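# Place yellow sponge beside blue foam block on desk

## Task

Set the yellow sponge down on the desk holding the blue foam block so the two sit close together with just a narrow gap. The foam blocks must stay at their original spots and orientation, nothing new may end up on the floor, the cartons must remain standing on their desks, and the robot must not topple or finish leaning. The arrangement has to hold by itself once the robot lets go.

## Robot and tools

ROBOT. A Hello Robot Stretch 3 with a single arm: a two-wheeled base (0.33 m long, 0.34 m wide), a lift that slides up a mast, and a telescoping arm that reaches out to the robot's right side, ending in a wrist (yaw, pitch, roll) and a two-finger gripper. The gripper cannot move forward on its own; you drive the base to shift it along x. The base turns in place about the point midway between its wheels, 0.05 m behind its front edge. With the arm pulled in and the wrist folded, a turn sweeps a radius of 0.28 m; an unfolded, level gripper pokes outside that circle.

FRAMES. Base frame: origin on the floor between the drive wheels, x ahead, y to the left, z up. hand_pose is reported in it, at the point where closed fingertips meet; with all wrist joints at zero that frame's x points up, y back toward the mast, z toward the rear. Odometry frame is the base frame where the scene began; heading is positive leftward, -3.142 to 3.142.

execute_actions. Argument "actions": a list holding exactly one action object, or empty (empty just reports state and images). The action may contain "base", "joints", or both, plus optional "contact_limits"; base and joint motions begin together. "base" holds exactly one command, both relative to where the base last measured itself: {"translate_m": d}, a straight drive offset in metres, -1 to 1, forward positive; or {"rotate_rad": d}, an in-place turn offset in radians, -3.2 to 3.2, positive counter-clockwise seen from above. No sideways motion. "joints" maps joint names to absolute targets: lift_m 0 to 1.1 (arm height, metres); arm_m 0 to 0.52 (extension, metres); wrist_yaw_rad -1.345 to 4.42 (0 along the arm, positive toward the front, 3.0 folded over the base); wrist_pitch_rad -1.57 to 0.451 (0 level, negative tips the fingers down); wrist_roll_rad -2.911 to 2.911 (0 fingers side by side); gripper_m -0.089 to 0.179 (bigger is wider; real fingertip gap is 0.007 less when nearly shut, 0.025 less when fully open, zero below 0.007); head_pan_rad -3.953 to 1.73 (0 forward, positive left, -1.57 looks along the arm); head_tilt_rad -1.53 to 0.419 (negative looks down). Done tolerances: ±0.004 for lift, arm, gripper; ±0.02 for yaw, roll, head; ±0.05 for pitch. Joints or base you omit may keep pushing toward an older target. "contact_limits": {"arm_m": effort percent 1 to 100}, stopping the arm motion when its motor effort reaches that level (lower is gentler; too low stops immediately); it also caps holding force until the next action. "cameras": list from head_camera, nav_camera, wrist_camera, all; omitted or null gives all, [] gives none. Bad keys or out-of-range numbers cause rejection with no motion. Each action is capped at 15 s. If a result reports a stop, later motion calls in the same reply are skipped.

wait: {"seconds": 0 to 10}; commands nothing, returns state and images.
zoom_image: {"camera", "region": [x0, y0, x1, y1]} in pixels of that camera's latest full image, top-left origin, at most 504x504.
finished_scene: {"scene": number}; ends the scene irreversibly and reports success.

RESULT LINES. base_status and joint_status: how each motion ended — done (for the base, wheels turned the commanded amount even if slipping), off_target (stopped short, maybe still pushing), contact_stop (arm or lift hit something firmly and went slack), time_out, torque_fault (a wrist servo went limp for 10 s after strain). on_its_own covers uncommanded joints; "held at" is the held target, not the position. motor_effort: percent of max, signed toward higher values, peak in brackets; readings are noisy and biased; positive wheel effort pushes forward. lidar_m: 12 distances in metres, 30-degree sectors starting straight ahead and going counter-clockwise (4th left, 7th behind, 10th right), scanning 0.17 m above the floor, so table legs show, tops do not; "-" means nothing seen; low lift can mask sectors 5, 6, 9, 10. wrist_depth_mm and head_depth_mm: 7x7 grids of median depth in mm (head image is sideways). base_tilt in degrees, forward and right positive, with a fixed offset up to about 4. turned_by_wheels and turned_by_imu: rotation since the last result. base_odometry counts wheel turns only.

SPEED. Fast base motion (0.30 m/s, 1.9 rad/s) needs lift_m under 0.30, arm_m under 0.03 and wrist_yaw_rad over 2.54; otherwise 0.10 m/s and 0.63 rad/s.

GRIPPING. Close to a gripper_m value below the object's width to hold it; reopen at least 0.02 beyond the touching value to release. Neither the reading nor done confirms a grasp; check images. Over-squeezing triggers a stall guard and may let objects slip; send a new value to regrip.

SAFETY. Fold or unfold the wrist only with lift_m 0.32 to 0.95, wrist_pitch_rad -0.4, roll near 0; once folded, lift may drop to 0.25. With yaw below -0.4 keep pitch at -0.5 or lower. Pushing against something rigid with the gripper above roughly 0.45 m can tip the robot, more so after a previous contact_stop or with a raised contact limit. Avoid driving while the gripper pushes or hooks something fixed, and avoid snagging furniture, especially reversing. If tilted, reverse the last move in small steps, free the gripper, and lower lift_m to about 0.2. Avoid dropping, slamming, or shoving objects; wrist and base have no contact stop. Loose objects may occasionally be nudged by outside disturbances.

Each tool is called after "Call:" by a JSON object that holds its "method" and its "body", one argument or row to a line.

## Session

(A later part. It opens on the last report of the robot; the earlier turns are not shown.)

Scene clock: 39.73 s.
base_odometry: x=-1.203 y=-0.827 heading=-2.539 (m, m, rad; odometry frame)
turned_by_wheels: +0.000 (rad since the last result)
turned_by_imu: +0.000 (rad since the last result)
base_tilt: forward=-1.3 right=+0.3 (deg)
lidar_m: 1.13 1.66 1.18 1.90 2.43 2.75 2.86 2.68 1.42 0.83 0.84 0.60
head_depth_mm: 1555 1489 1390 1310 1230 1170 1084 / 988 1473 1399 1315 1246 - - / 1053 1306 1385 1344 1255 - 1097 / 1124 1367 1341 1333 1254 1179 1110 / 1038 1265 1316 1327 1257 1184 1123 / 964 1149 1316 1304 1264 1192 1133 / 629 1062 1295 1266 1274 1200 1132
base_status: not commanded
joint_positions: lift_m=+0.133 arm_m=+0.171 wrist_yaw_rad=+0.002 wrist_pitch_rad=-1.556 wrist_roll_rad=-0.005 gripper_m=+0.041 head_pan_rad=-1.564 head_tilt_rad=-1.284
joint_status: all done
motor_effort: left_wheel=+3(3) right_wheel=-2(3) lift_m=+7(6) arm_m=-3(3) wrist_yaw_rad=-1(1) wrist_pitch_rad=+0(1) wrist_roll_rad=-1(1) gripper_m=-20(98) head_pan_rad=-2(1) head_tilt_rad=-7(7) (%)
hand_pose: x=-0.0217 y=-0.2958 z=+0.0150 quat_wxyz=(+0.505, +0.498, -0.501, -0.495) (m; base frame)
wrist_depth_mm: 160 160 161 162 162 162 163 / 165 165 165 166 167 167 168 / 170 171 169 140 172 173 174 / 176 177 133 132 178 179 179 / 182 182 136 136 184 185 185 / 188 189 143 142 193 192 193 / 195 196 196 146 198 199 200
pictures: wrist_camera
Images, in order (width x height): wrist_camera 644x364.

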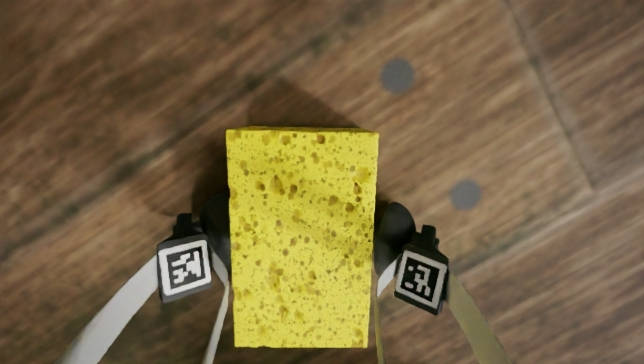

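Call:
{"method": "execute_actions", "body": {
  "actions": [
    {"joints":{"lift_m":0.4,"head_pan_rad":1.2,"head_tilt_rad":-0.35}}
  ]
}}

Scene clock: 43.53 s.
base_odometry: x=-1.203 y=-0.827 heading=-2.539 (m, m, rad; odometry frame)
turned_by_wheels: +0.000 (rad since the last result)
turned_by_imu: +0.000 (rad since the last result)
base_tilt: forward=-1.3 right=+0.3 (deg)
lidar_m: 1.13 1.66 1.18 1.90 2.43 2.75 2.87 2.68 1.41 0.83 0.84 0.60
head_depth_mm: 1436 1499 1577 1632 1141 1690 1453 / 1508 1590 1677 1720 1155 1763 1508 / 1587 1683 1795 1271 1161 1906 1519 / 1677 1802 1929 1290 1246 1927 1528 / 1790 1936 2073 1402 1344 1936 1539 / 1948 2093 2237 1506 2002 1965 1546 / 2102 2270 2447 1960 2462 1964 1557
base_status: not commanded
joint_positions: lift_m=+0.399 arm_m=+0.171 wrist_yaw_rad=+0.002 wrist_pitch_rad=-1.555 wrist_roll_rad=-0.005 gripper_m=+0.041 head_pan_rad=+1.193 head_tilt_rad=-0.359
joint_status: all done
motor_effort: left_wheel=+3(3) right_wheel=-2(3) lift_m=+41(43) arm_m=-3(3) wrist_yaw_rad=-1(2) wrist_pitch_rad=+0(1) wrist_roll_rad=-1(1) gripper_m=-14(20) head_pan_rad=+4(39) head_tilt_rad=+4(34) (%)
hand_pose: x=-0.0217 y=-0.2961 z=+0.2814 quat_wxyz=(+0.506, +0.498, -0.502, -0.495) (m; base frame)
wrist_depth_mm: 398 398 402 404 406 407 410 / 410 413 417 416 420 415 423 / 423 426 420 139 429 430 436 / 436 440 128 126 446 450 450 / 452 458 130 131 457 462 465 / 469 473 136 134 - 479 483 / 485 491 485 139 - 497 507
pictures: head_camera (sideways: a quarter turn clockwise sets it upright), nav_camera (sideways: a quarter turn counterclockwise sets it upright), wrist_camera
Images, in order (width x height): head_camera 896x504, nav_camera 672x504, wrist_camera 644x364.

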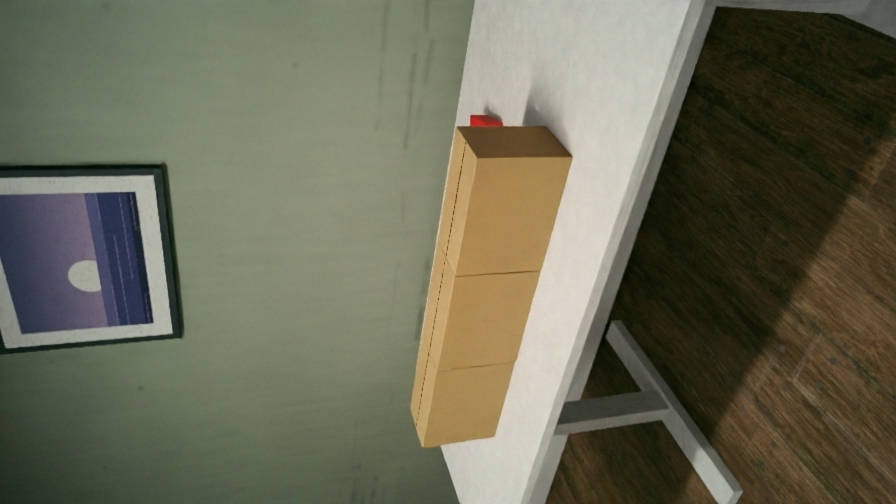

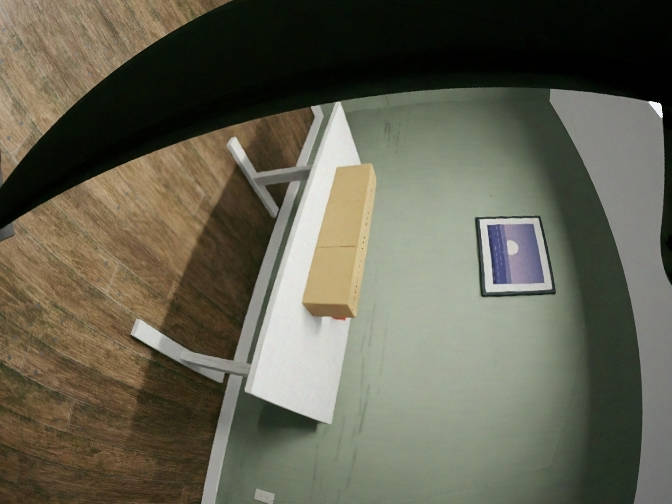

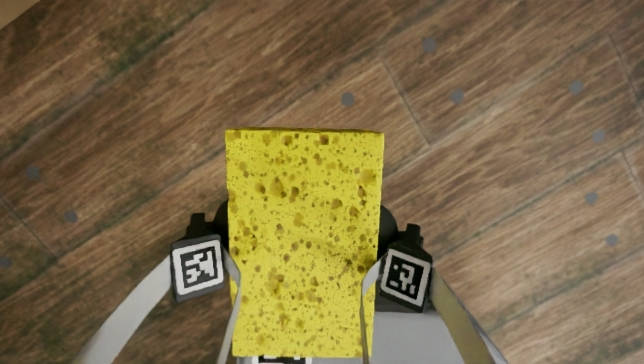

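Call:
{"method": "execute_actions", "body": {
  "actions": [
    {"base":{"rotate_rad":-0.23},"joints":{"wrist_pitch_rad":-0.4,"arm_m":0.0,"lift_m":0.36}}
  ],
  "cameras": []
}}

Call:
{"method": "execute_actions", "body": {
  "actions": [
    {"joints":{"wrist_yaw_rad":2.7,"head_pan_rad":-3.14,"head_tilt_rad":-0.5}}
  ]
}}

Scene clock: 52.63 s.
base_odometry: x=-1.203 y=-0.827 heading=-2.769 (m, m, rad; odometry frame)
turned_by_wheels: -0.230 (rad since the last result)
turned_by_imu: -0.232 (rad since the last result)
base_tilt: forward=-1.3 right=+0.3 (deg)
lidar_m: 0.98 1.57 1.18 1.84 2.90 2.43 2.75 2.69 2.01 0.83 0.84 0.60
head_depth_mm: 1360 1428 1508 1591 1696 1783 1502 / 1408 1485 1566 1634 1158 1409 1454 / 1459 1547 1630 1699 1169 1722 1514 / 1513 1600 1696 1746 1181 1853 1528 / 1570 1662 1765 1828 1158 1875 1543 / 1605 1719 1860 1912 1202 1959 1547 / 1668 1789 1934 1365 1270 1985 1556
base_status: done
joint_positions: lift_m=+0.361 arm_m=+0.000 wrist_yaw_rad=+0.002 wrist_pitch_rad=-0.421 wrist_roll_rad=-0.005 gripper_m=+0.041 head_pan_rad=+1.193 head_tilt_rad=-0.359
joint_status: all done
motor_effort: left_wheel=+4(7) right_wheel=-3(6) lift_m=+11(36) arm_m=-3(4) wrist_yaw_rad=-1(1) wrist_pitch_rad=+10(10) wrist_roll_rad=-1(1) gripper_m=-13(13) head_pan_rad=+4(3) head_tilt_rad=+3(2) (%)
hand_pose: x=-0.0211 y=-0.3693 z=+0.3728 quat_wxyz=(+0.693, +0.149, -0.689, -0.147) (m; base frame)
wrist_depth_mm: 502 584 618 - - - - / 534 628 688 - - - - / 565 671 723 140 946 - - / 580 612 127 126 759 738 881 / 502 519 131 130 682 693 723 / 439 495 136 135 539 584 604 / 450 476 462 140 496 515 521
pictures: none
No camera images: the call's "cameras" was empty. Leave "cameras" out to get every camera's image.

Scene clock: 55.03 s.
base_odometry: x=-1.203 y=-0.827 heading=-2.769 (m, m, rad; odometry frame)
turned_by_wheels: +0.000 (rad since the last result)
turned_by_imu: +0.000 (rad since the last result)
base_tilt: forward=-1.3 right=+0.3 (deg)
lidar_m: 0.98 1.57 1.18 1.84 2.90 2.43 2.75 2.69 2.02 0.83 0.84 0.60
head_depth_mm: 2663 2218 3023 2800 2056 1623 1337 / 2863 3024 3299 2786 2077 1634 1353 / 3079 3290 3568 2896 2076 1648 1355 / 3341 3649 3898 2930 2114 1661 1360 / 3532 3732 - 2982 2133 1674 1382 / 3277 3438 3656 2978 2158 1680 1387 / 3011 3104 3237 3054 2177 1700 1392
base_status: not commanded
joint_positions: lift_m=+0.361 arm_m=+0.000 wrist_yaw_rad=+2.696 wrist_pitch_rad=-0.420 wrist_roll_rad=-0.005 gripper_m=+0.041 head_pan_rad=-3.133 head_tilt_rad=-0.494
joint_status: all done
motor_effort: left_wheel=+4(4) right_wheel=-3(4) lift_m=+12(12) arm_m=-3(3) wrist_yaw_rad=+3(4) wrist_pitch_rad=+10(10) wrist_roll_rad=-1(1) gripper_m=-14(13) head_pan_rad=-3(37) head_tilt_rad=-2(17) (%)
hand_pose: x=+0.0753 y=+0.0570 z=+0.3728 quat_wxyz=(+0.297, +0.705, -0.008, +0.644) (m; base frame)
wrist_depth_mm: - - - - - - - / - - - - - - - / 945 957 946 140 - - - / 760 755 128 126 819 851 891 / - 633 130 130 686 694 706 / - 553 136 135 538 591 597 / 458 - 140 140 495 511 522
pictures: head_camera (sideways: a quarter turn clockwise sets it upright), nav_camera (sideways: a quarter turn counterclockwise sets it upright), wrist_camera
Images, in order (width x height): head_camera 896x504, nav_camera 672x504, wrist_camera 644x364.

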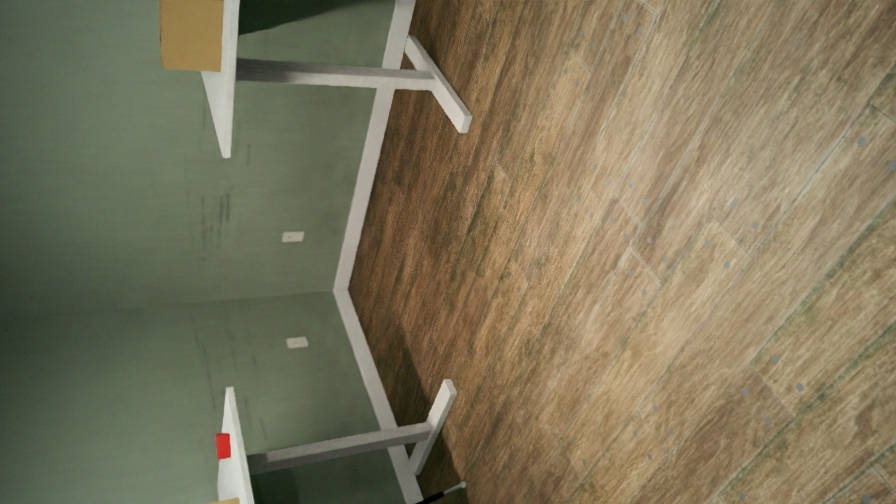

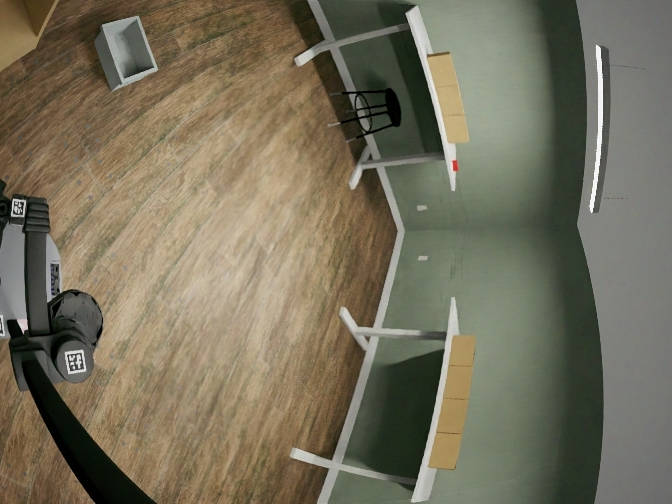

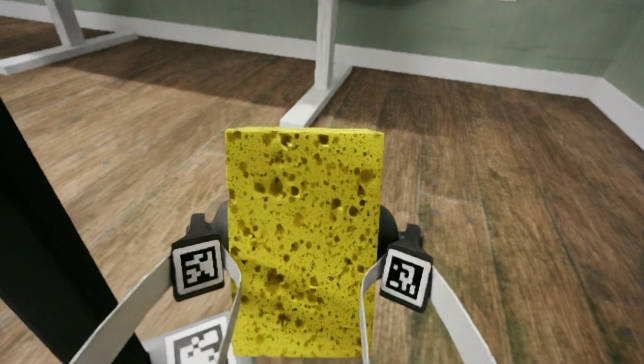

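Path is clear through the gap between desks.

Call:
{"method": "execute_actions", "body": {
  "actions": [
    {"joints":{"lift_m":0.28}}
  ],
  "cameras": []
}}

Call:
{"method": "execute_actions", "body": {
  "actions": [
    {"base":{"translate_m":-1.0}}
  ],
  "cameras": []
}}

Call:
{"method": "execute_actions", "body": {
  "actions": [
    {"base":{"translate_m":-1.0}}
  ],
  "cameras": ["head_camera","nav_camera"]
}}

Scene clock: 57.33 s.
base_odometry: x=-1.203 y=-0.827 heading=-2.769 (m, m, rad; odometry frame)
turned_by_wheels: +0.000 (rad since the last result)
turned_by_imu: +0.000 (rad since the last result)
base_tilt: forward=-1.3 right=+0.3 (deg)
lidar_m: 0.98 1.57 1.18 1.84 2.90 2.43 2.75 2.68 2.02 0.83 0.84 0.60
head_depth_mm: 2668 2210 3013 2774 2053 1618 1337 / 2847 3036 3305 2766 2071 1628 1346 / 3070 3323 3596 2901 2095 1644 1353 / 3305 3640 3847 2906 2120 1652 1369 / 3506 3731 - 2955 2130 1661 1378 / 3253 3415 3626 3004 2147 1687 1387 / 3030 3098 3255 3020 2174 1698 1397
base_status: not commanded
joint_positions: lift_m=+0.281 arm_m=+0.000 wrist_yaw_rad=+2.696 wrist_pitch_rad=-0.419 wrist_roll_rad=-0.005 gripper_m=+0.041 head_pan_rad=-3.133 head_tilt_rad=-0.494
joint_status: all done
motor_effort: left_wheel=+4(4) right_wheel=-4(4) lift_m=+12(12) arm_m=-3(3) wrist_yaw_rad=+3(3) wrist_pitch_rad=+10(10) wrist_roll_rad=-1(1) gripper_m=-13(13) head_pan_rad=-3(2) head_tilt_rad=-3(3) (%)
hand_pose: x=+0.0753 y=+0.0571 z=+0.2930 quat_wxyz=(+0.297, +0.705, -0.008, +0.644) (m; base frame)
wrist_depth_mm: - - - - - - - / - - - - - - - / 797 805 793 140 901 942 974 / 638 658 128 126 691 719 741 / - 539 130 130 581 582 599 / - 478 135 135 455 498 504 / - - 139 140 419 431 440
pictures: none
No camera images: the call's "cameras" was empty. Leave "cameras" out to get every camera's image.

Scene clock: 62.33 s.
base_odometry: x=-0.272 y=-0.463 heading=-2.769 (m, m, rad; odometry frame)
turned_by_wheels: +0.000 (rad since the last result)
turned_by_imu: -0.001 (rad since the last result)
base_tilt: forward=-1.4 right=+0.4 (deg)
lidar_m: 1.56 1.87 1.97 2.56 2.14 1.78 2.36 1.79 2.06 1.98 1.65 1.33
head_depth_mm: 1961 2087 1716 2382 1954 1624 1339 / 2095 2243 2416 2574 2061 1626 1345 / 2266 2439 2649 2740 2097 1645 1355 / 2438 2656 2879 2930 2108 1648 1365 / 2656 2890 3096 2969 2143 1670 1374 / 2575 2750 2872 2894 2168 1685 1387 / 2388 2513 2654 2748 2134 1689 1395
base_status: done
joint_positions: lift_m=+0.281 arm_m=+0.000 wrist_yaw_rad=+2.697 wrist_pitch_rad=-0.419 wrist_roll_rad=-0.005 gripper_m=+0.041 head_pan_rad=-3.133 head_tilt_rad=-0.495
joint_status: not commanded
motor_effort: left_wheel=+3(8) right_wheel=-3(9) lift_m=+12(12) arm_m=-3(3) wrist_yaw_rad=+2(3) wrist_pitch_rad=+10(10) wrist_roll_rad=-1(1) gripper_m=-13(14) head_pan_rad=-3(3) head_tilt_rad=-3(4) (%)
hand_pose: x=+0.0752 y=+0.0572 z=+0.2931 quat_wxyz=(+0.296, +0.705, -0.008, +0.644) (m; base frame)
wrist_depth_mm: - - - - - - - / - - - - - - - / 798 818 783 139 879 940 960 / 651 654 128 126 697 721 733 / - 543 131 130 577 591 595 / - 476 135 135 456 492 501 / - - 140 140 418 432 442
pictures: none
No camera images: the call's "cameras" was empty. Leave "cameras" out to get every camera's image.

Scene clock: 67.33 s.
base_odometry: x=+0.659 y=-0.098 heading=-2.769 (m, m, rad; odometry frame)
turned_by_wheels: +0.000 (rad since the last result)
turned_by_imu: -0.001 (rad since the last result)
base_tilt: forward=-1.3 right=+0.3 (deg)
lidar_m: 2.56 2.76 2.49 1.48 1.37 0.88 1.51 1.82 1.35 1.27 2.40 2.19
head_depth_mm: 1251 1323 1429 1537 1661 1620 1335 / 1327 1429 1538 1669 1817 1631 1344 / 1444 1546 1677 1846 1958 1640 1353 / 1561 1690 1828 2041 2108 1655 1362 / 1701 1864 2051 2296 2133 1671 1377 / 1845 1983 2126 2245 2158 1679 1382 / 1758 1853 1950 2065 2094 1696 1387
base_status: done
joint_positions: lift_m=+0.281 arm_m=+0.000 wrist_yaw_rad=+2.697 wrist_pitch_rad=-0.419 wrist_roll_rad=-0.005 gripper_m=+0.041 head_pan_rad=-3.133 head_tilt_rad=-0.495
joint_status: not commanded
motor_effort: left_wheel=+4(8) right_wheel=-3(9) lift_m=+12(12) arm_m=-3(3) wrist_yaw_rad=+2(3) wrist_pitch_rad=+10(10) wrist_roll_rad=-1(1) gripper_m=-13(13) head_pan_rad=-3(3) head_tilt_rad=-4(4) (%)
hand_pose: x=+0.0752 y=+0.0572 z=+0.2931 quat_wxyz=(+0.296, +0.705, -0.008, +0.644) (m; base frame)
wrist_depth_mm: - - - - - - - / - - - - - - - / 796 806 796 140 893 908 959 / 646 640 128 127 695 714 732 / - 531 130 130 575 589 597 / - 475 135 135 456 498 500 / - - 139 140 418 429 434
pictures: head_camera (sideways: a quarter turn clockwise sets it upright), nav_camera (sideways: a quarter turn counterclockwise sets it upright)
Images, in order (width x height): head_camera 896x504, nav_camera 672x504.

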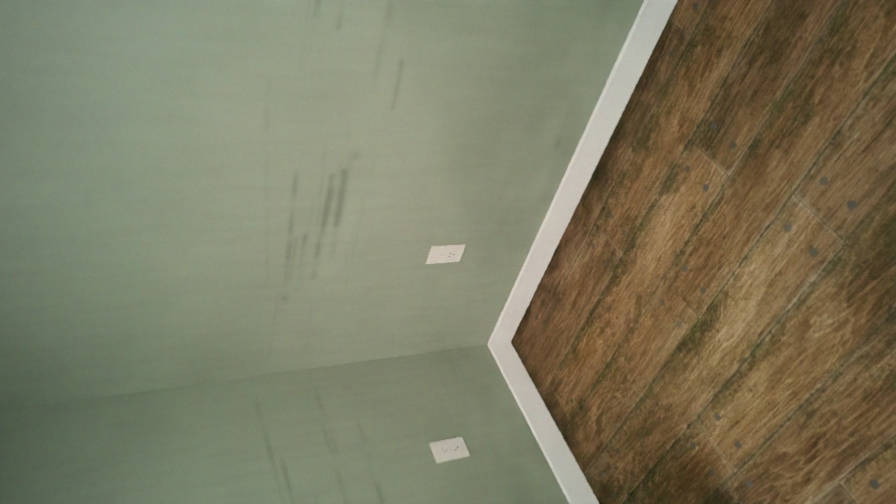

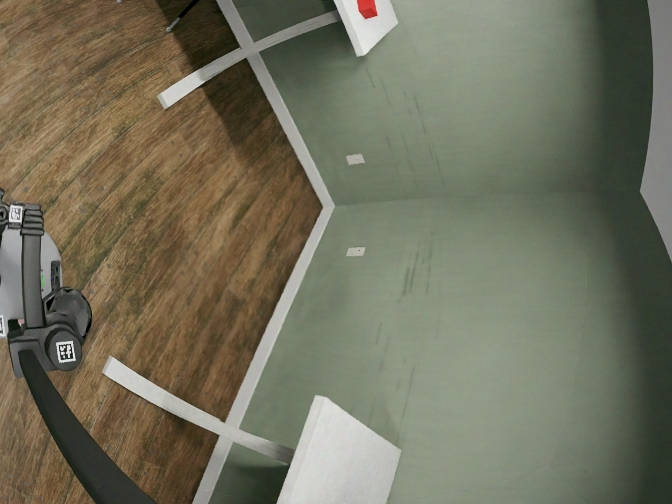

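Call:
{"method": "execute_actions", "body": {
  "actions": [
    {"base":{"translate_m":-1.0},"joints":{"head_pan_rad":0.9,"head_tilt_rad":-0.3}}
  ],
  "cameras": ["head_camera","nav_camera"]
}}

Scene clock: 73.37 s.
base_odometry: x=+1.590 y=+0.266 heading=-2.768 (m, m, rad; odometry frame)
turned_by_wheels: +0.000 (rad since the last result)
turned_by_imu: -0.001 (rad since the last result)
base_tilt: forward=-1.4 right=+0.3 (deg)
lidar_m: 3.47 3.24 0.58 0.73 0.60 0.60 0.66 1.05 1.17 1.01 2.05 3.14
head_depth_mm: 3095 3213 3321 3520 766 550 1484 / 3130 3235 3419 1000 718 556 1491 / 3104 3253 3386 703 715 559 1498 / 3167 3279 3458 1224 796 565 1505 / 3140 3229 3227 1370 803 570 655 / 2195 2158 2075 1399 816 574 664 / 1594 1560 1537 1371 826 582 1375
base_status: done
joint_positions: lift_m=+0.281 arm_m=+0.000 wrist_yaw_rad=+2.697 wrist_pitch_rad=-0.419 wrist_roll_rad=-0.005 gripper_m=+0.041 head_pan_rad=+0.893 head_tilt_rad=-0.310
joint_status: all done
motor_effort: left_wheel=+3(8) right_wheel=-3(8) lift_m=+12(13) arm_m=-3(3) wrist_yaw_rad=+2(3) wrist_pitch_rad=+10(10) wrist_roll_rad=-1(1) gripper_m=-13(13) head_pan_rad=+2(37) head_tilt_rad=+5(21) (%)
hand_pose: x=+0.0752 y=+0.0572 z=+0.2931 quat_wxyz=(+0.296, +0.705, -0.008, +0.644) (m; base frame)
wrist_depth_mm: 590 762 - 596 - - - / 609 790 - - - - - / 630 765 750 140 907 926 952 / 634 638 128 126 668 715 753 / - 530 130 131 577 586 591 / - 476 135 135 455 490 502 / - - 139 140 418 427 434
pictures: head_camera (sideways: a quarter turn clockwise sets it upright), nav_camera (sideways: a quarter turn counterclockwise sets it upright)
Images, in order (width x height): head_camera 896x504, nav_camera 672x504.

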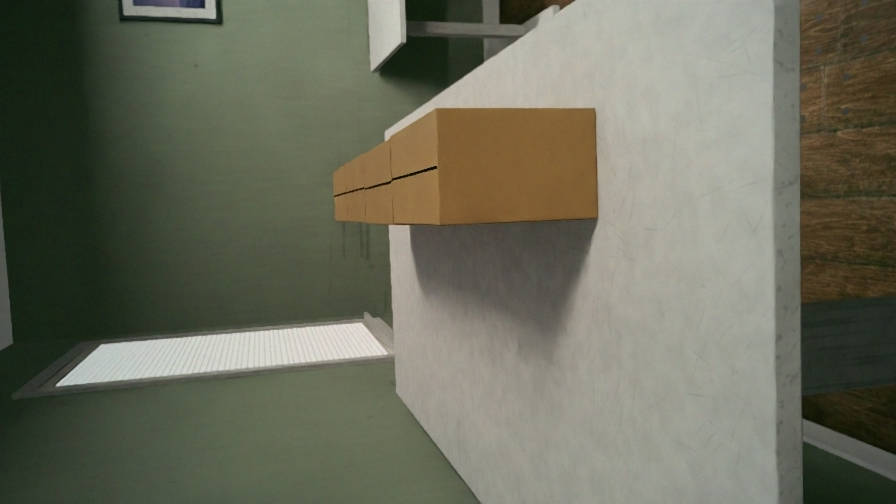

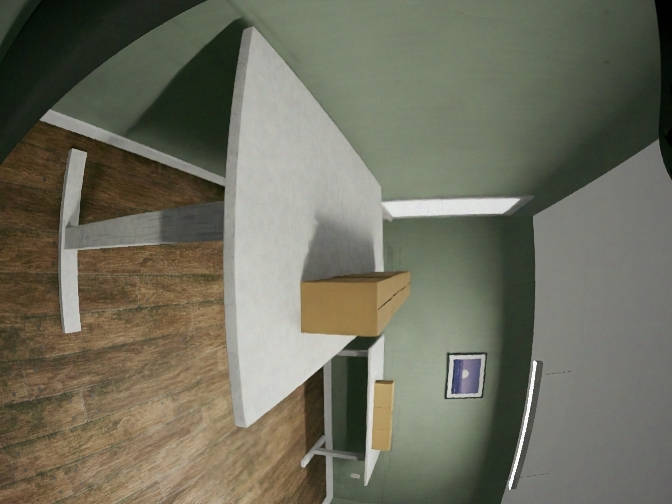

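Nothing behind desk 2. Check desk 1.

Call:
{"method": "execute_actions", "body": {
  "actions": [
    {"joints":{"head_pan_rad":-1.25,"head_tilt_rad":-0.3}}
  ],
  "cameras": ["head_camera","nav_camera"]
}}

Scene clock: 75.27 s.
base_odometry: x=+1.590 y=+0.266 heading=-2.768 (m, m, rad; odometry frame)
turned_by_wheels: +0.000 (rad since the last result)
turned_by_imu: +0.000 (rad since the last result)
base_tilt: forward=-1.3 right=+0.4 (deg)
lidar_m: 3.47 3.24 0.59 0.73 0.60 0.60 0.66 1.05 1.17 1.01 2.06 3.14
head_depth_mm: 1379 1433 1488 1260 1018 1087 1158 / 1549 1620 1695 1287 934 1901 1583 / 1780 1871 1948 1198 838 1878 1544 / 2083 2207 2287 1113 957 1993 1604 / 2506 2679 2729 1248 2222 2070 1605 / 2864 3003 3076 1758 2955 2107 1625 / 2742 2834 2947 3041 3003 2116 1638
base_status: not commanded
joint_positions: lift_m=+0.281 arm_m=+0.000 wrist_yaw_rad=+2.697 wrist_pitch_rad=-0.419 wrist_roll_rad=-0.005 gripper_m=+0.041 head_pan_rad=-1.243 head_tilt_rad=-0.310
joint_status: all done
motor_effort: left_wheel=+4(3) right_wheel=-3(3) lift_m=+12(12) arm_m=-3(3) wrist_yaw_rad=+2(2) wrist_pitch_rad=+10(10) wrist_roll_rad=-1(1) gripper_m=-13(13) head_pan_rad=-4(37) head_tilt_rad=+4(10) (%)
hand_pose: x=+0.0752 y=+0.0572 z=+0.2931 quat_wxyz=(+0.296, +0.705, -0.008, +0.644) (m; base frame)
wrist_depth_mm: 588 767 - 596 - - - / 615 793 - - - - - / 627 762 754 140 894 916 959 / 637 647 128 126 677 725 743 / - 532 130 130 577 584 599 / - 475 135 135 452 498 504 / - - 139 140 421 432 438
pictures: head_camera (sideways: a quarter turn clockwise sets it upright), nav_camera (sideways: a quarter turn counterclockwise sets it upright)
Images, in order (width x height): head_camera 896x504, nav_camera 672x504.

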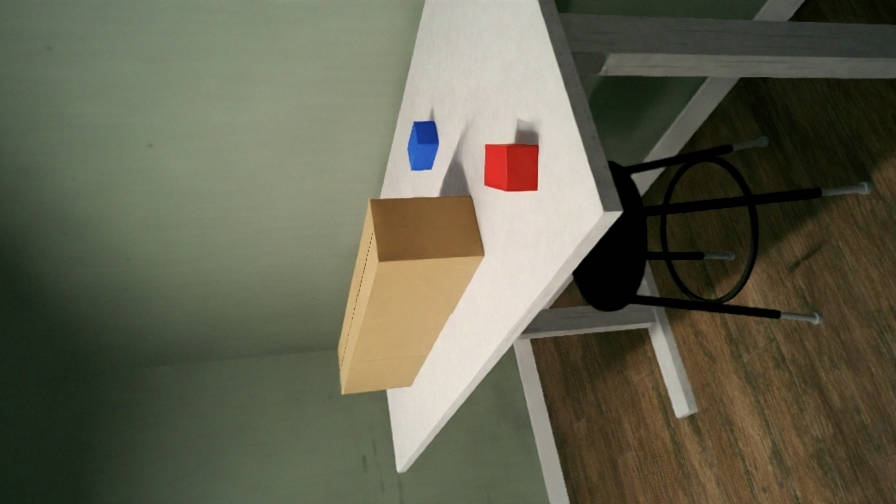

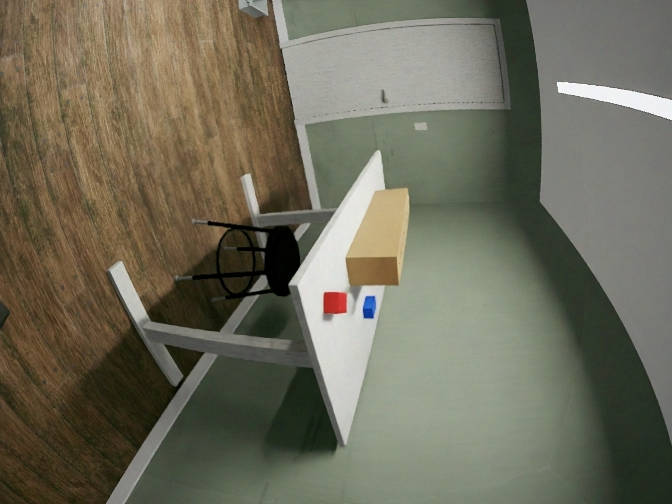

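Call:
{"method": "zoom_image", "body": {
  "camera": "head_camera",
  "region": [360, 60, 560, 220]
}}

Region (360, 60, 560, 220) of head_camera's 896x504 image, scaled by 2.520, with more detail than that image has; it fills the top 403 rows of this view, and the rest is white.

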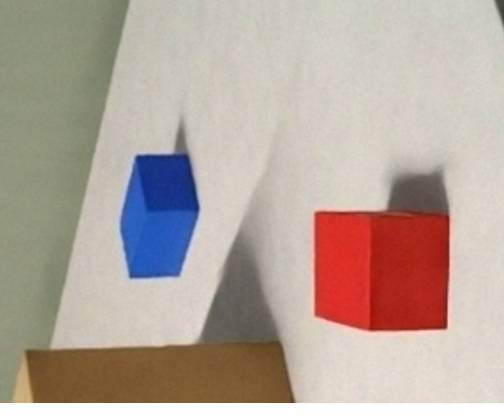

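Call:
{"method": "execute_actions", "body": {
  "actions": [
    {"base":{"rotate_rad":1.32},"joints":{"lift_m":0.5,"head_pan_rad":-2.2,"head_tilt_rad":-0.7}}
  ],
  "cameras": ["nav_camera"]
}}

Call:
{"method": "execute_actions", "body": {
  "actions": [
    {"base":{"translate_m":-0.5},"joints":{"lift_m":1.1,"wrist_yaw_rad":1.2,"arm_m":0.03}}
  ]
}}

Scene clock: 86.10 s.
base_odometry: x=+1.590 y=+0.266 heading=-1.449 (m, m, rad; odometry frame)
turned_by_wheels: +1.320 (rad since the last result)
turned_by_imu: +1.338 (rad since the last result)
base_tilt: forward=-1.4 right=+0.3 (deg)
lidar_m: 0.59 0.63 0.60 0.61 0.80 1.17 1.19 1.01 3.15 3.14 3.72 0.59
head_depth_mm: 1149 1028 1453 2029 1613 1348 1195 / 1440 1313 2469 2000 1659 1398 1196 / 2659 3065 2766 2074 1671 1402 1212 / 2746 3033 2796 2109 1693 1414 1217 / 2666 2979 2838 2141 1711 1421 1219 / 2648 2922 2878 2162 1717 1441 1230 / 2629 2902 2915 2181 1746 1446 1239
base_status: done
joint_positions: lift_m=+0.499 arm_m=+0.000 wrist_yaw_rad=+2.697 wrist_pitch_rad=-0.418 wrist_roll_rad=-0.005 gripper_m=+0.041 head_pan_rad=-2.193 head_tilt_rad=-0.692
joint_status: all done
motor_effort: left_wheel=-4(11) right_wheel=+2(6) lift_m=+42(43) arm_m=-3(3) wrist_yaw_rad=+2(3) wrist_pitch_rad=+10(10) wrist_roll_rad=-1(1) gripper_m=-13(13) head_pan_rad=-3(38) head_tilt_rad=-4(30) (%)
hand_pose: x=+0.0753 y=+0.0573 z=+0.5119 quat_wxyz=(+0.296, +0.705, -0.008, +0.644) (m; base frame)
wrist_depth_mm: 581 576 572 564 563 557 559 / 638 635 624 613 620 610 611 / 707 696 674 140 685 673 671 / 767 781 128 126 760 751 753 / - 814 131 130 818 824 828 / - 711 137 135 695 732 762 / 596 620 586 140 635 655 637
pictures: nav_camera (sideways: a quarter turn counterclockwise sets it upright)
Images, in order (width x height): nav_camera 672x504.

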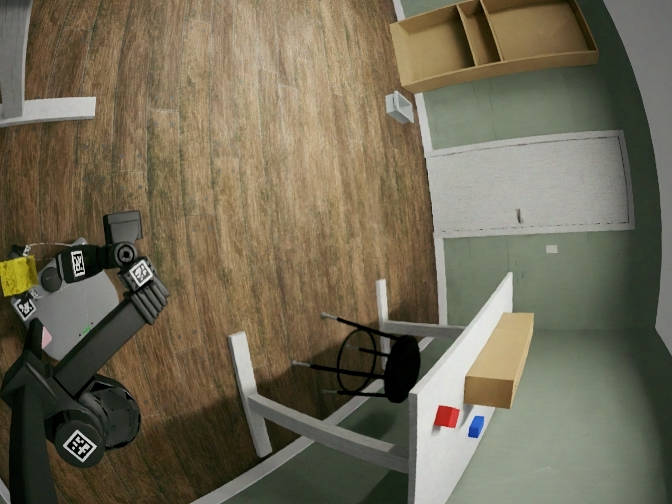

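Scene clock: 92.37 s.
base_odometry: x=+1.530 y=+0.763 heading=-1.449 (m, m, rad; odometry frame)
turned_by_wheels: +0.000 (rad since the last result)
turned_by_imu: +0.000 (rad since the last result)
base_tilt: forward=-1.3 right=+0.3 (deg)
lidar_m: 1.08 0.87 0.82 0.84 0.76 0.72 0.73 0.56 0.90 3.00 3.69 2.30
head_depth_mm: 1436 920 709 539 732 870 1140 / 1558 1057 720 544 1550 1364 1134 / - 747 730 550 1553 1401 1213 / - 713 741 542 1565 1415 1215 / 1598 1057 752 563 1574 1421 1219 / 2540 1288 800 579 1585 1435 1231 / - - - - 1729 1445 1242
base_status: done
joint_positions: lift_m=+1.097 arm_m=+0.030 wrist_yaw_rad=+1.204 wrist_pitch_rad=-0.418 wrist_roll_rad=-0.005 gripper_m=+0.041 head_pan_rad=-2.193 head_tilt_rad=-0.692
joint_status: all done
joint sent to its limit — the command would take lift_m past its upper limit, so that joint was sent only as far as its limit.
motor_effort: left_wheel=-4(10) right_wheel=+2(5) lift_m=+41(43) arm_m=+3(5) wrist_yaw_rad=-2(4) wrist_pitch_rad=+10(9) wrist_roll_rad=-1(1) gripper_m=-14(14) head_pan_rad=-4(3) head_tilt_rad=-4(5) (%)
hand_pose: x=+0.1880 y=-0.2554 z=+1.1095 quat_wxyz=(+0.655, +0.512, -0.485, +0.272) (m; base frame)
wrist_depth_mm: 955 - 962 - - - - / 931 867 857 - - - - / - - - 140 - - - / - - 128 126 - - - / - - 130 130 - - - / - - 136 135 - - - / - - - 139 - - -
pictures: head_camera (sideways: a quarter turn clockwise sets it upright), nav_camera (sideways: a quarter turn counterclockwise sets it upright), wrist_camera
Images, in order (width x height): head_camera 896x504, nav_camera 672x504, wrist_camera 644x364.

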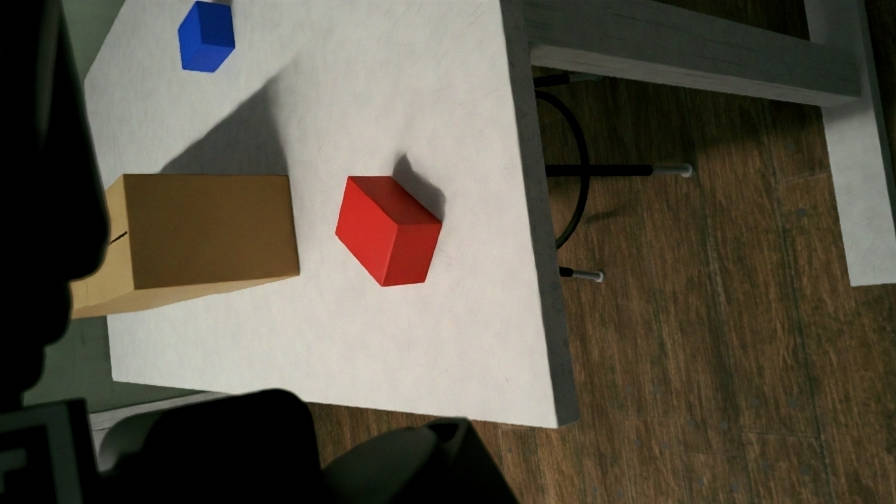

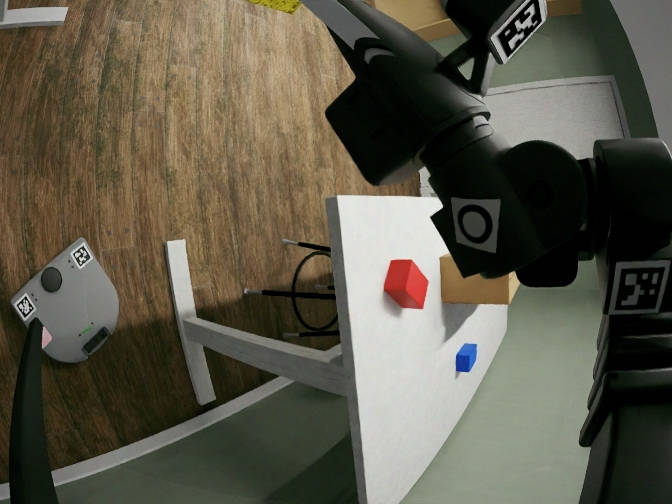

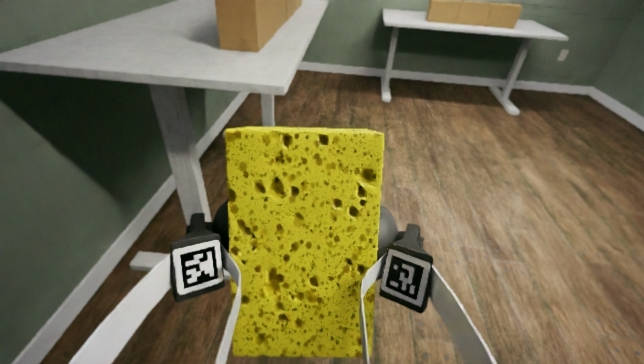

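Call:
{"method": "execute_actions", "body": {
  "actions": [
    {"base":{"translate_m":-0.37},"joints":{"wrist_yaw_rad":0.0,"arm_m":0.1, "wrist_pitch_rad":-0.3}}
  ],
  "cameras": ["nav_camera"]
}}

Scene clock: 99.67 s.
base_odometry: x=+1.485 y=+1.130 heading=-1.449 (m, m, rad; odometry frame)
turned_by_wheels: +0.000 (rad since the last result)
turned_by_imu: +0.000 (rad since the last result)
base_tilt: forward=-1.3 right=+0.3 (deg)
lidar_m: 1.45 1.04 0.98 0.58 0.41 0.38 0.39 0.51 0.33 0.34 3.66 3.93
head_depth_mm: 818 854 708 539 435 366 1145 / 1064 1012 720 545 438 367 1199 / - 1078 730 551 442 370 1188 / - 1100 721 556 446 372 706 / 2413 1127 751 563 450 375 619 / 2364 - 758 570 454 378 1159 / 2291 - 673 576 458 381 1161
base_status: done
joint_positions: lift_m=+1.097 arm_m=+0.100 wrist_yaw_rad=+0.004 wrist_pitch_rad=-0.321 wrist_roll_rad=-0.005 gripper_m=+0.041 head_pan_rad=-2.193 head_tilt_rad=-0.692
joint_status: all done
motor_effort: left_wheel=-4(9) right_wheel=+2(2) lift_m=+42(43) arm_m=+3(3) wrist_yaw_rad=-2(5) wrist_pitch_rad=+11(12) wrist_roll_rad=-1(1) gripper_m=-13(13) head_pan_rad=-3(4) head_tilt_rad=-5(5) (%)
hand_pose: x=-0.0207 y=-0.4802 z=+1.1318 quat_wxyz=(+0.700, +0.115, -0.696, -0.112) (m; base frame)
wrist_depth_mm: - - - - - - - / - - - - 494 - - / - - - 140 309 809 869 / - - 128 126 309 588 602 / - - 130 130 416 459 426 / - - 137 135 346 378 369 / - 298 287 140 314 321 326
pictures: nav_camera (sideways: a quarter turn counterclockwise sets it upright)
Images, in order (width x height): nav_camera 672x504.

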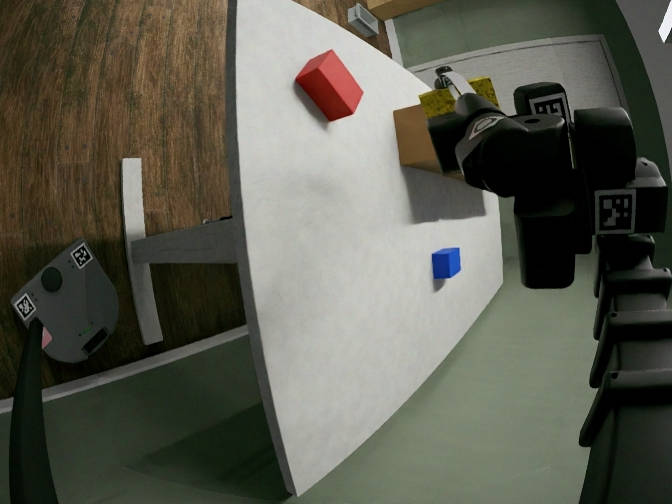

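Call:
{"method": "execute_actions", "body": {
  "actions": [
    {"base":{"rotate_rad":-0.59},"joints":{"wrist_pitch_rad":-1.0,"arm_m":0.2,"head_pan_rad":-1.5,"head_tilt_rad":-0.6}}
  ]
}}

Scene clock: 102.20 s.
base_odometry: x=+1.485 y=+1.130 heading=-2.039 (m, m, rad; odometry frame)
turned_by_wheels: -0.590 (rad since the last result)
turned_by_imu: -0.598 (rad since the last result)
base_tilt: forward=-1.3 right=+0.3 (deg)
lidar_m: 3.97 1.45 1.07 0.98 0.63 0.42 0.38 0.39 0.48 0.33 0.34 3.26
head_depth_mm: - - 860 617 478 391 339 / - - - 460 468 394 341 / 2347 2282 867 475 473 397 343 / 2362 1568 910 638 491 399 345 / 2357 2486 923 646 496 403 340 / 2340 908 780 638 500 406 342 / 2323 820 588 626 505 409 344
base_status: done
joint_positions: lift_m=+1.097 arm_m=+0.200 wrist_yaw_rad=+0.003 wrist_pitch_rad=-1.005 wrist_roll_rad=-0.005 gripper_m=+0.041 head_pan_rad=-1.507 head_tilt_rad=-0.606
joint_status: all done
motor_effort: left_wheel=+3(7) right_wheel=-3(6) lift_m=+42(42) arm_m=+3(3) wrist_yaw_rad=-1(2) wrist_pitch_rad=+3(8) wrist_roll_rad=-1(1) gripper_m=-13(13) head_pan_rad=+3(34) head_tilt_rad=+3(10) (%)
hand_pose: x=-0.0213 y=-0.4617 z=+1.0063 quat_wxyz=(+0.622, +0.342, -0.617, -0.339) (m; base frame)
wrist_depth_mm: 271 276 278 283 288 291 297 / 254 257 261 265 269 270 281 / 240 241 242 140 251 255 262 / 226 228 127 126 237 241 245 / 214 216 130 130 225 227 229 / 203 205 136 135 208 215 218 / 195 196 194 139 201 205 206
pictures: head_camera (sideways: a quarter turn clockwise sets it upright), nav_camera (sideways: a quarter turn counterclockwise sets it upright), wrist_camera
Images, in order (width x height): head_camera 896x504, nav_camera 672x504, wrist_camera 644x364.

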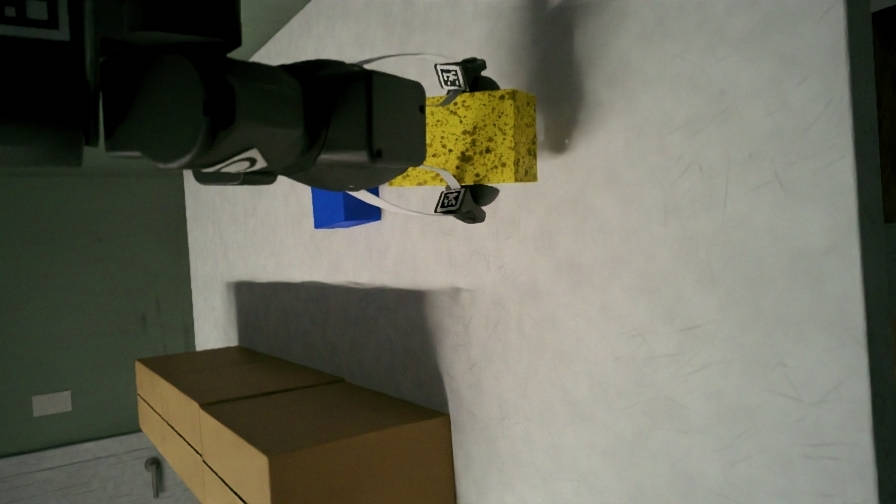

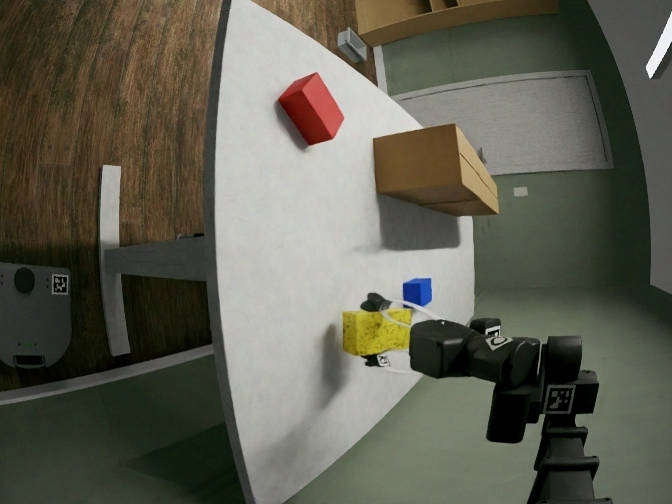

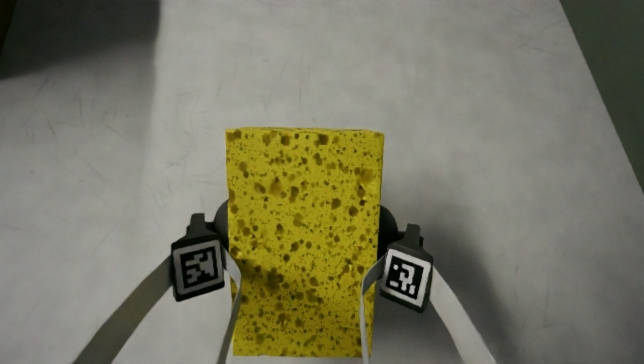

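Call:
{"method": "execute_actions", "body": {
  "actions": [
    {"base":{"rotate_rad":0.04},"joints":{"wrist_pitch_rad":-1.55,"arm_m":0.42,"wrist_yaw_rad":0.1},"contact_limits":{"arm_m":15}}
  ]
}}

Scene clock: 107.20 s.
base_odometry: x=+1.485 y=+1.130 heading=-1.999 (m, m, rad; odometry frame)
turned_by_wheels: +0.040 (rad since the last result)
turned_by_imu: +0.041 (rad since the last result)
base_tilt: forward=-1.3 right=+0.4 (deg)
lidar_m: 4.38 1.45 1.05 0.98 0.60 0.41 0.38 0.39 0.50 0.33 0.34 3.26
head_depth_mm: 1121 1172 864 615 478 391 339 / - 1472 831 556 482 394 341 / 2372 2014 760 567 487 397 343 / 2360 1582 910 638 491 400 345 / 2354 1203 872 645 496 403 348 / 2357 803 649 636 500 406 342 / 2343 2458 588 634 506 410 344
base_status: done
joint_positions: lift_m=+1.097 arm_m=+0.420 wrist_yaw_rad=+0.097 wrist_pitch_rad=-1.545 wrist_roll_rad=-0.005 gripper_m=+0.041 head_pan_rad=-1.507 head_tilt_rad=-0.606
joint_status: all done
motor_effort: left_wheel=-2(3) right_wheel=+0(1) lift_m=+40(43) arm_m=+3(3) wrist_yaw_rad=+3(2) wrist_pitch_rad=-2(3) wrist_roll_rad=-1(1) gripper_m=-13(13) head_pan_rad=+3(2) head_tilt_rad=+2(2) (%)
contact_limits: arm_m 15 (drawing in: default 29, maximum 47; extending or still: default 39, maximum 64)
hand_pose: x=-0.0233 y=-0.5473 z=+0.9788 quat_wxyz=(+0.531, +0.519, -0.480, -0.468) (m; base frame)
wrist_depth_mm: 171 172 172 173 173 174 175 / 176 177 177 178 178 180 180 / 181 182 181 138 184 186 186 / 187 188 127 126 190 191 192 / 194 194 131 130 195 198 199 / 200 200 137 135 204 205 205 / 207 208 207 139 212 212 213
pictures: head_camera (sideways: a quarter turn clockwise sets it upright), nav_camera (sideways: a quarter turn counterclockwise sets it upright), wrist_camera
Images, in order (width x height): head_camera 896x504, nav_camera 672x504, wrist_camera 644x364.

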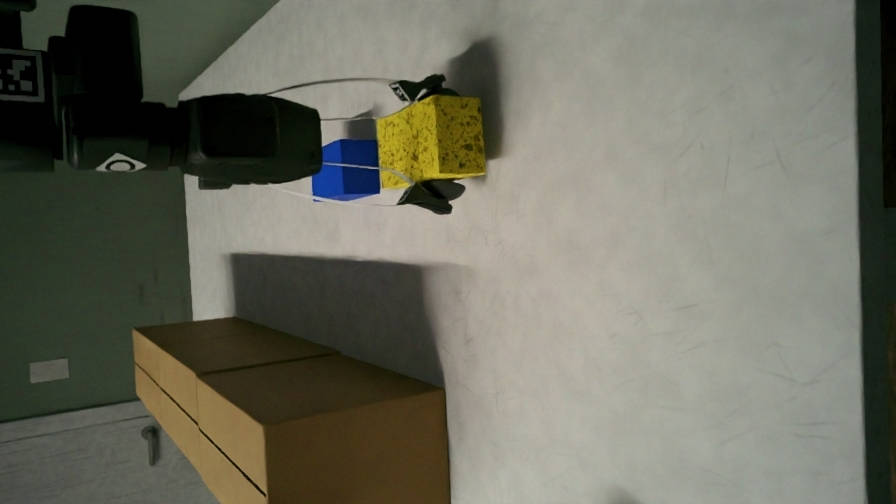

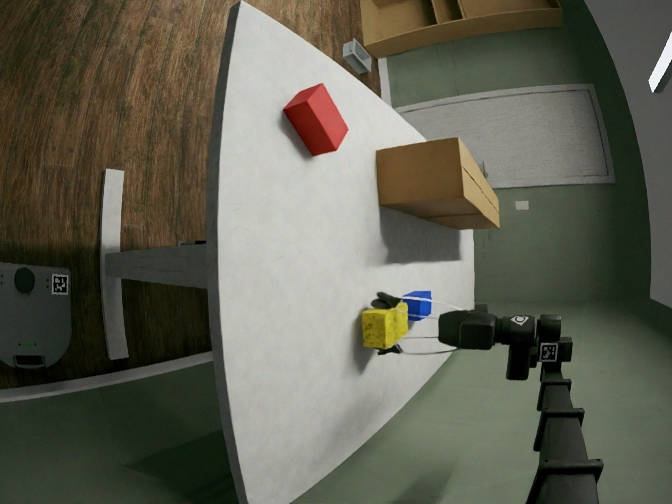

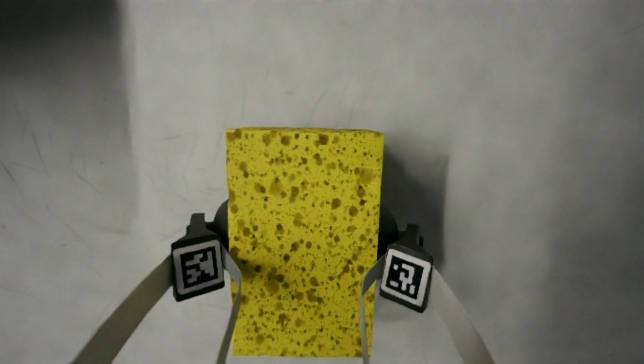

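Call:
{"method": "execute_actions", "body": {
  "actions": [
    {"joints":{"arm_m":0.475},"contact_limits":{"arm_m":15}}
  ],
  "cameras": ["head_camera","wrist_camera"]
}}

Scene clock: 109.33 s.
base_odometry: x=+1.485 y=+1.130 heading=-1.999 (m, m, rad; odometry frame)
turned_by_wheels: +0.000 (rad since the last result)
turned_by_imu: +0.000 (rad since the last result)
base_tilt: forward=-1.4 right=+0.4 (deg)
lidar_m: 3.96 1.44 1.05 0.98 0.61 0.41 0.38 0.39 0.50 0.33 0.34 3.24
head_depth_mm: 1124 1216 861 615 478 391 339 / - 1529 874 584 482 394 341 / 2377 2472 776 588 487 397 343 / 2374 1564 908 637 491 400 345 / 2356 1206 873 645 496 403 347 / 2367 802 650 636 500 406 342 / 2349 2468 588 633 506 409 344
base_status: not commanded
joint_positions: lift_m=+1.097 arm_m=+0.475 wrist_yaw_rad=+0.097 wrist_pitch_rad=-1.545 wrist_roll_rad=-0.005 gripper_m=+0.041 head_pan_rad=-1.507 head_tilt_rad=-0.606
joint_status: all done
motor_effort: left_wheel=-1(1) right_wheel=+0(0) lift_m=+42(41) arm_m=+3(3) wrist_yaw_rad=+3(3) wrist_pitch_rad=-2(2) wrist_roll_rad=-1(1) gripper_m=-13(13) head_pan_rad=+3(3) head_tilt_rad=+1(2) (%)
contact_limits: arm_m 15 (drawing in: default 29, maximum 47; extending or still: default 39, maximum 64)
hand_pose: x=-0.0233 y=-0.6023 z=+0.9788 quat_wxyz=(+0.531, +0.519, -0.480, -0.468) (m; base frame)
wrist_depth_mm: 171 172 172 172 173 174 175 / 176 177 178 178 179 179 180 / 182 182 181 138 184 185 186 / 187 187 127 126 191 192 192 / 193 195 130 130 196 197 199 / 201 200 136 135 204 204 206 / 207 209 207 140 212 212 213
pictures: head_camera (sideways: a quarter turn clockwise sets it upright), wrist_camera
Images, in order (width x height): head_camera 896x504, wrist_camera 644x364.

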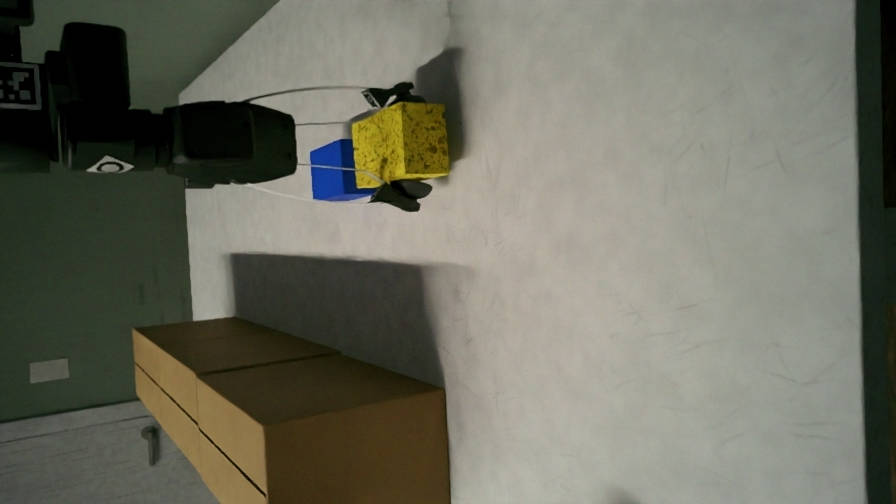

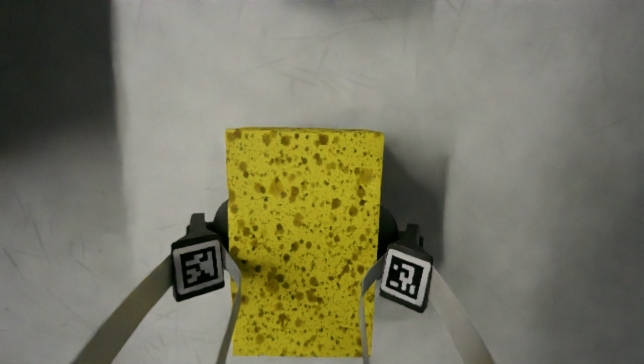

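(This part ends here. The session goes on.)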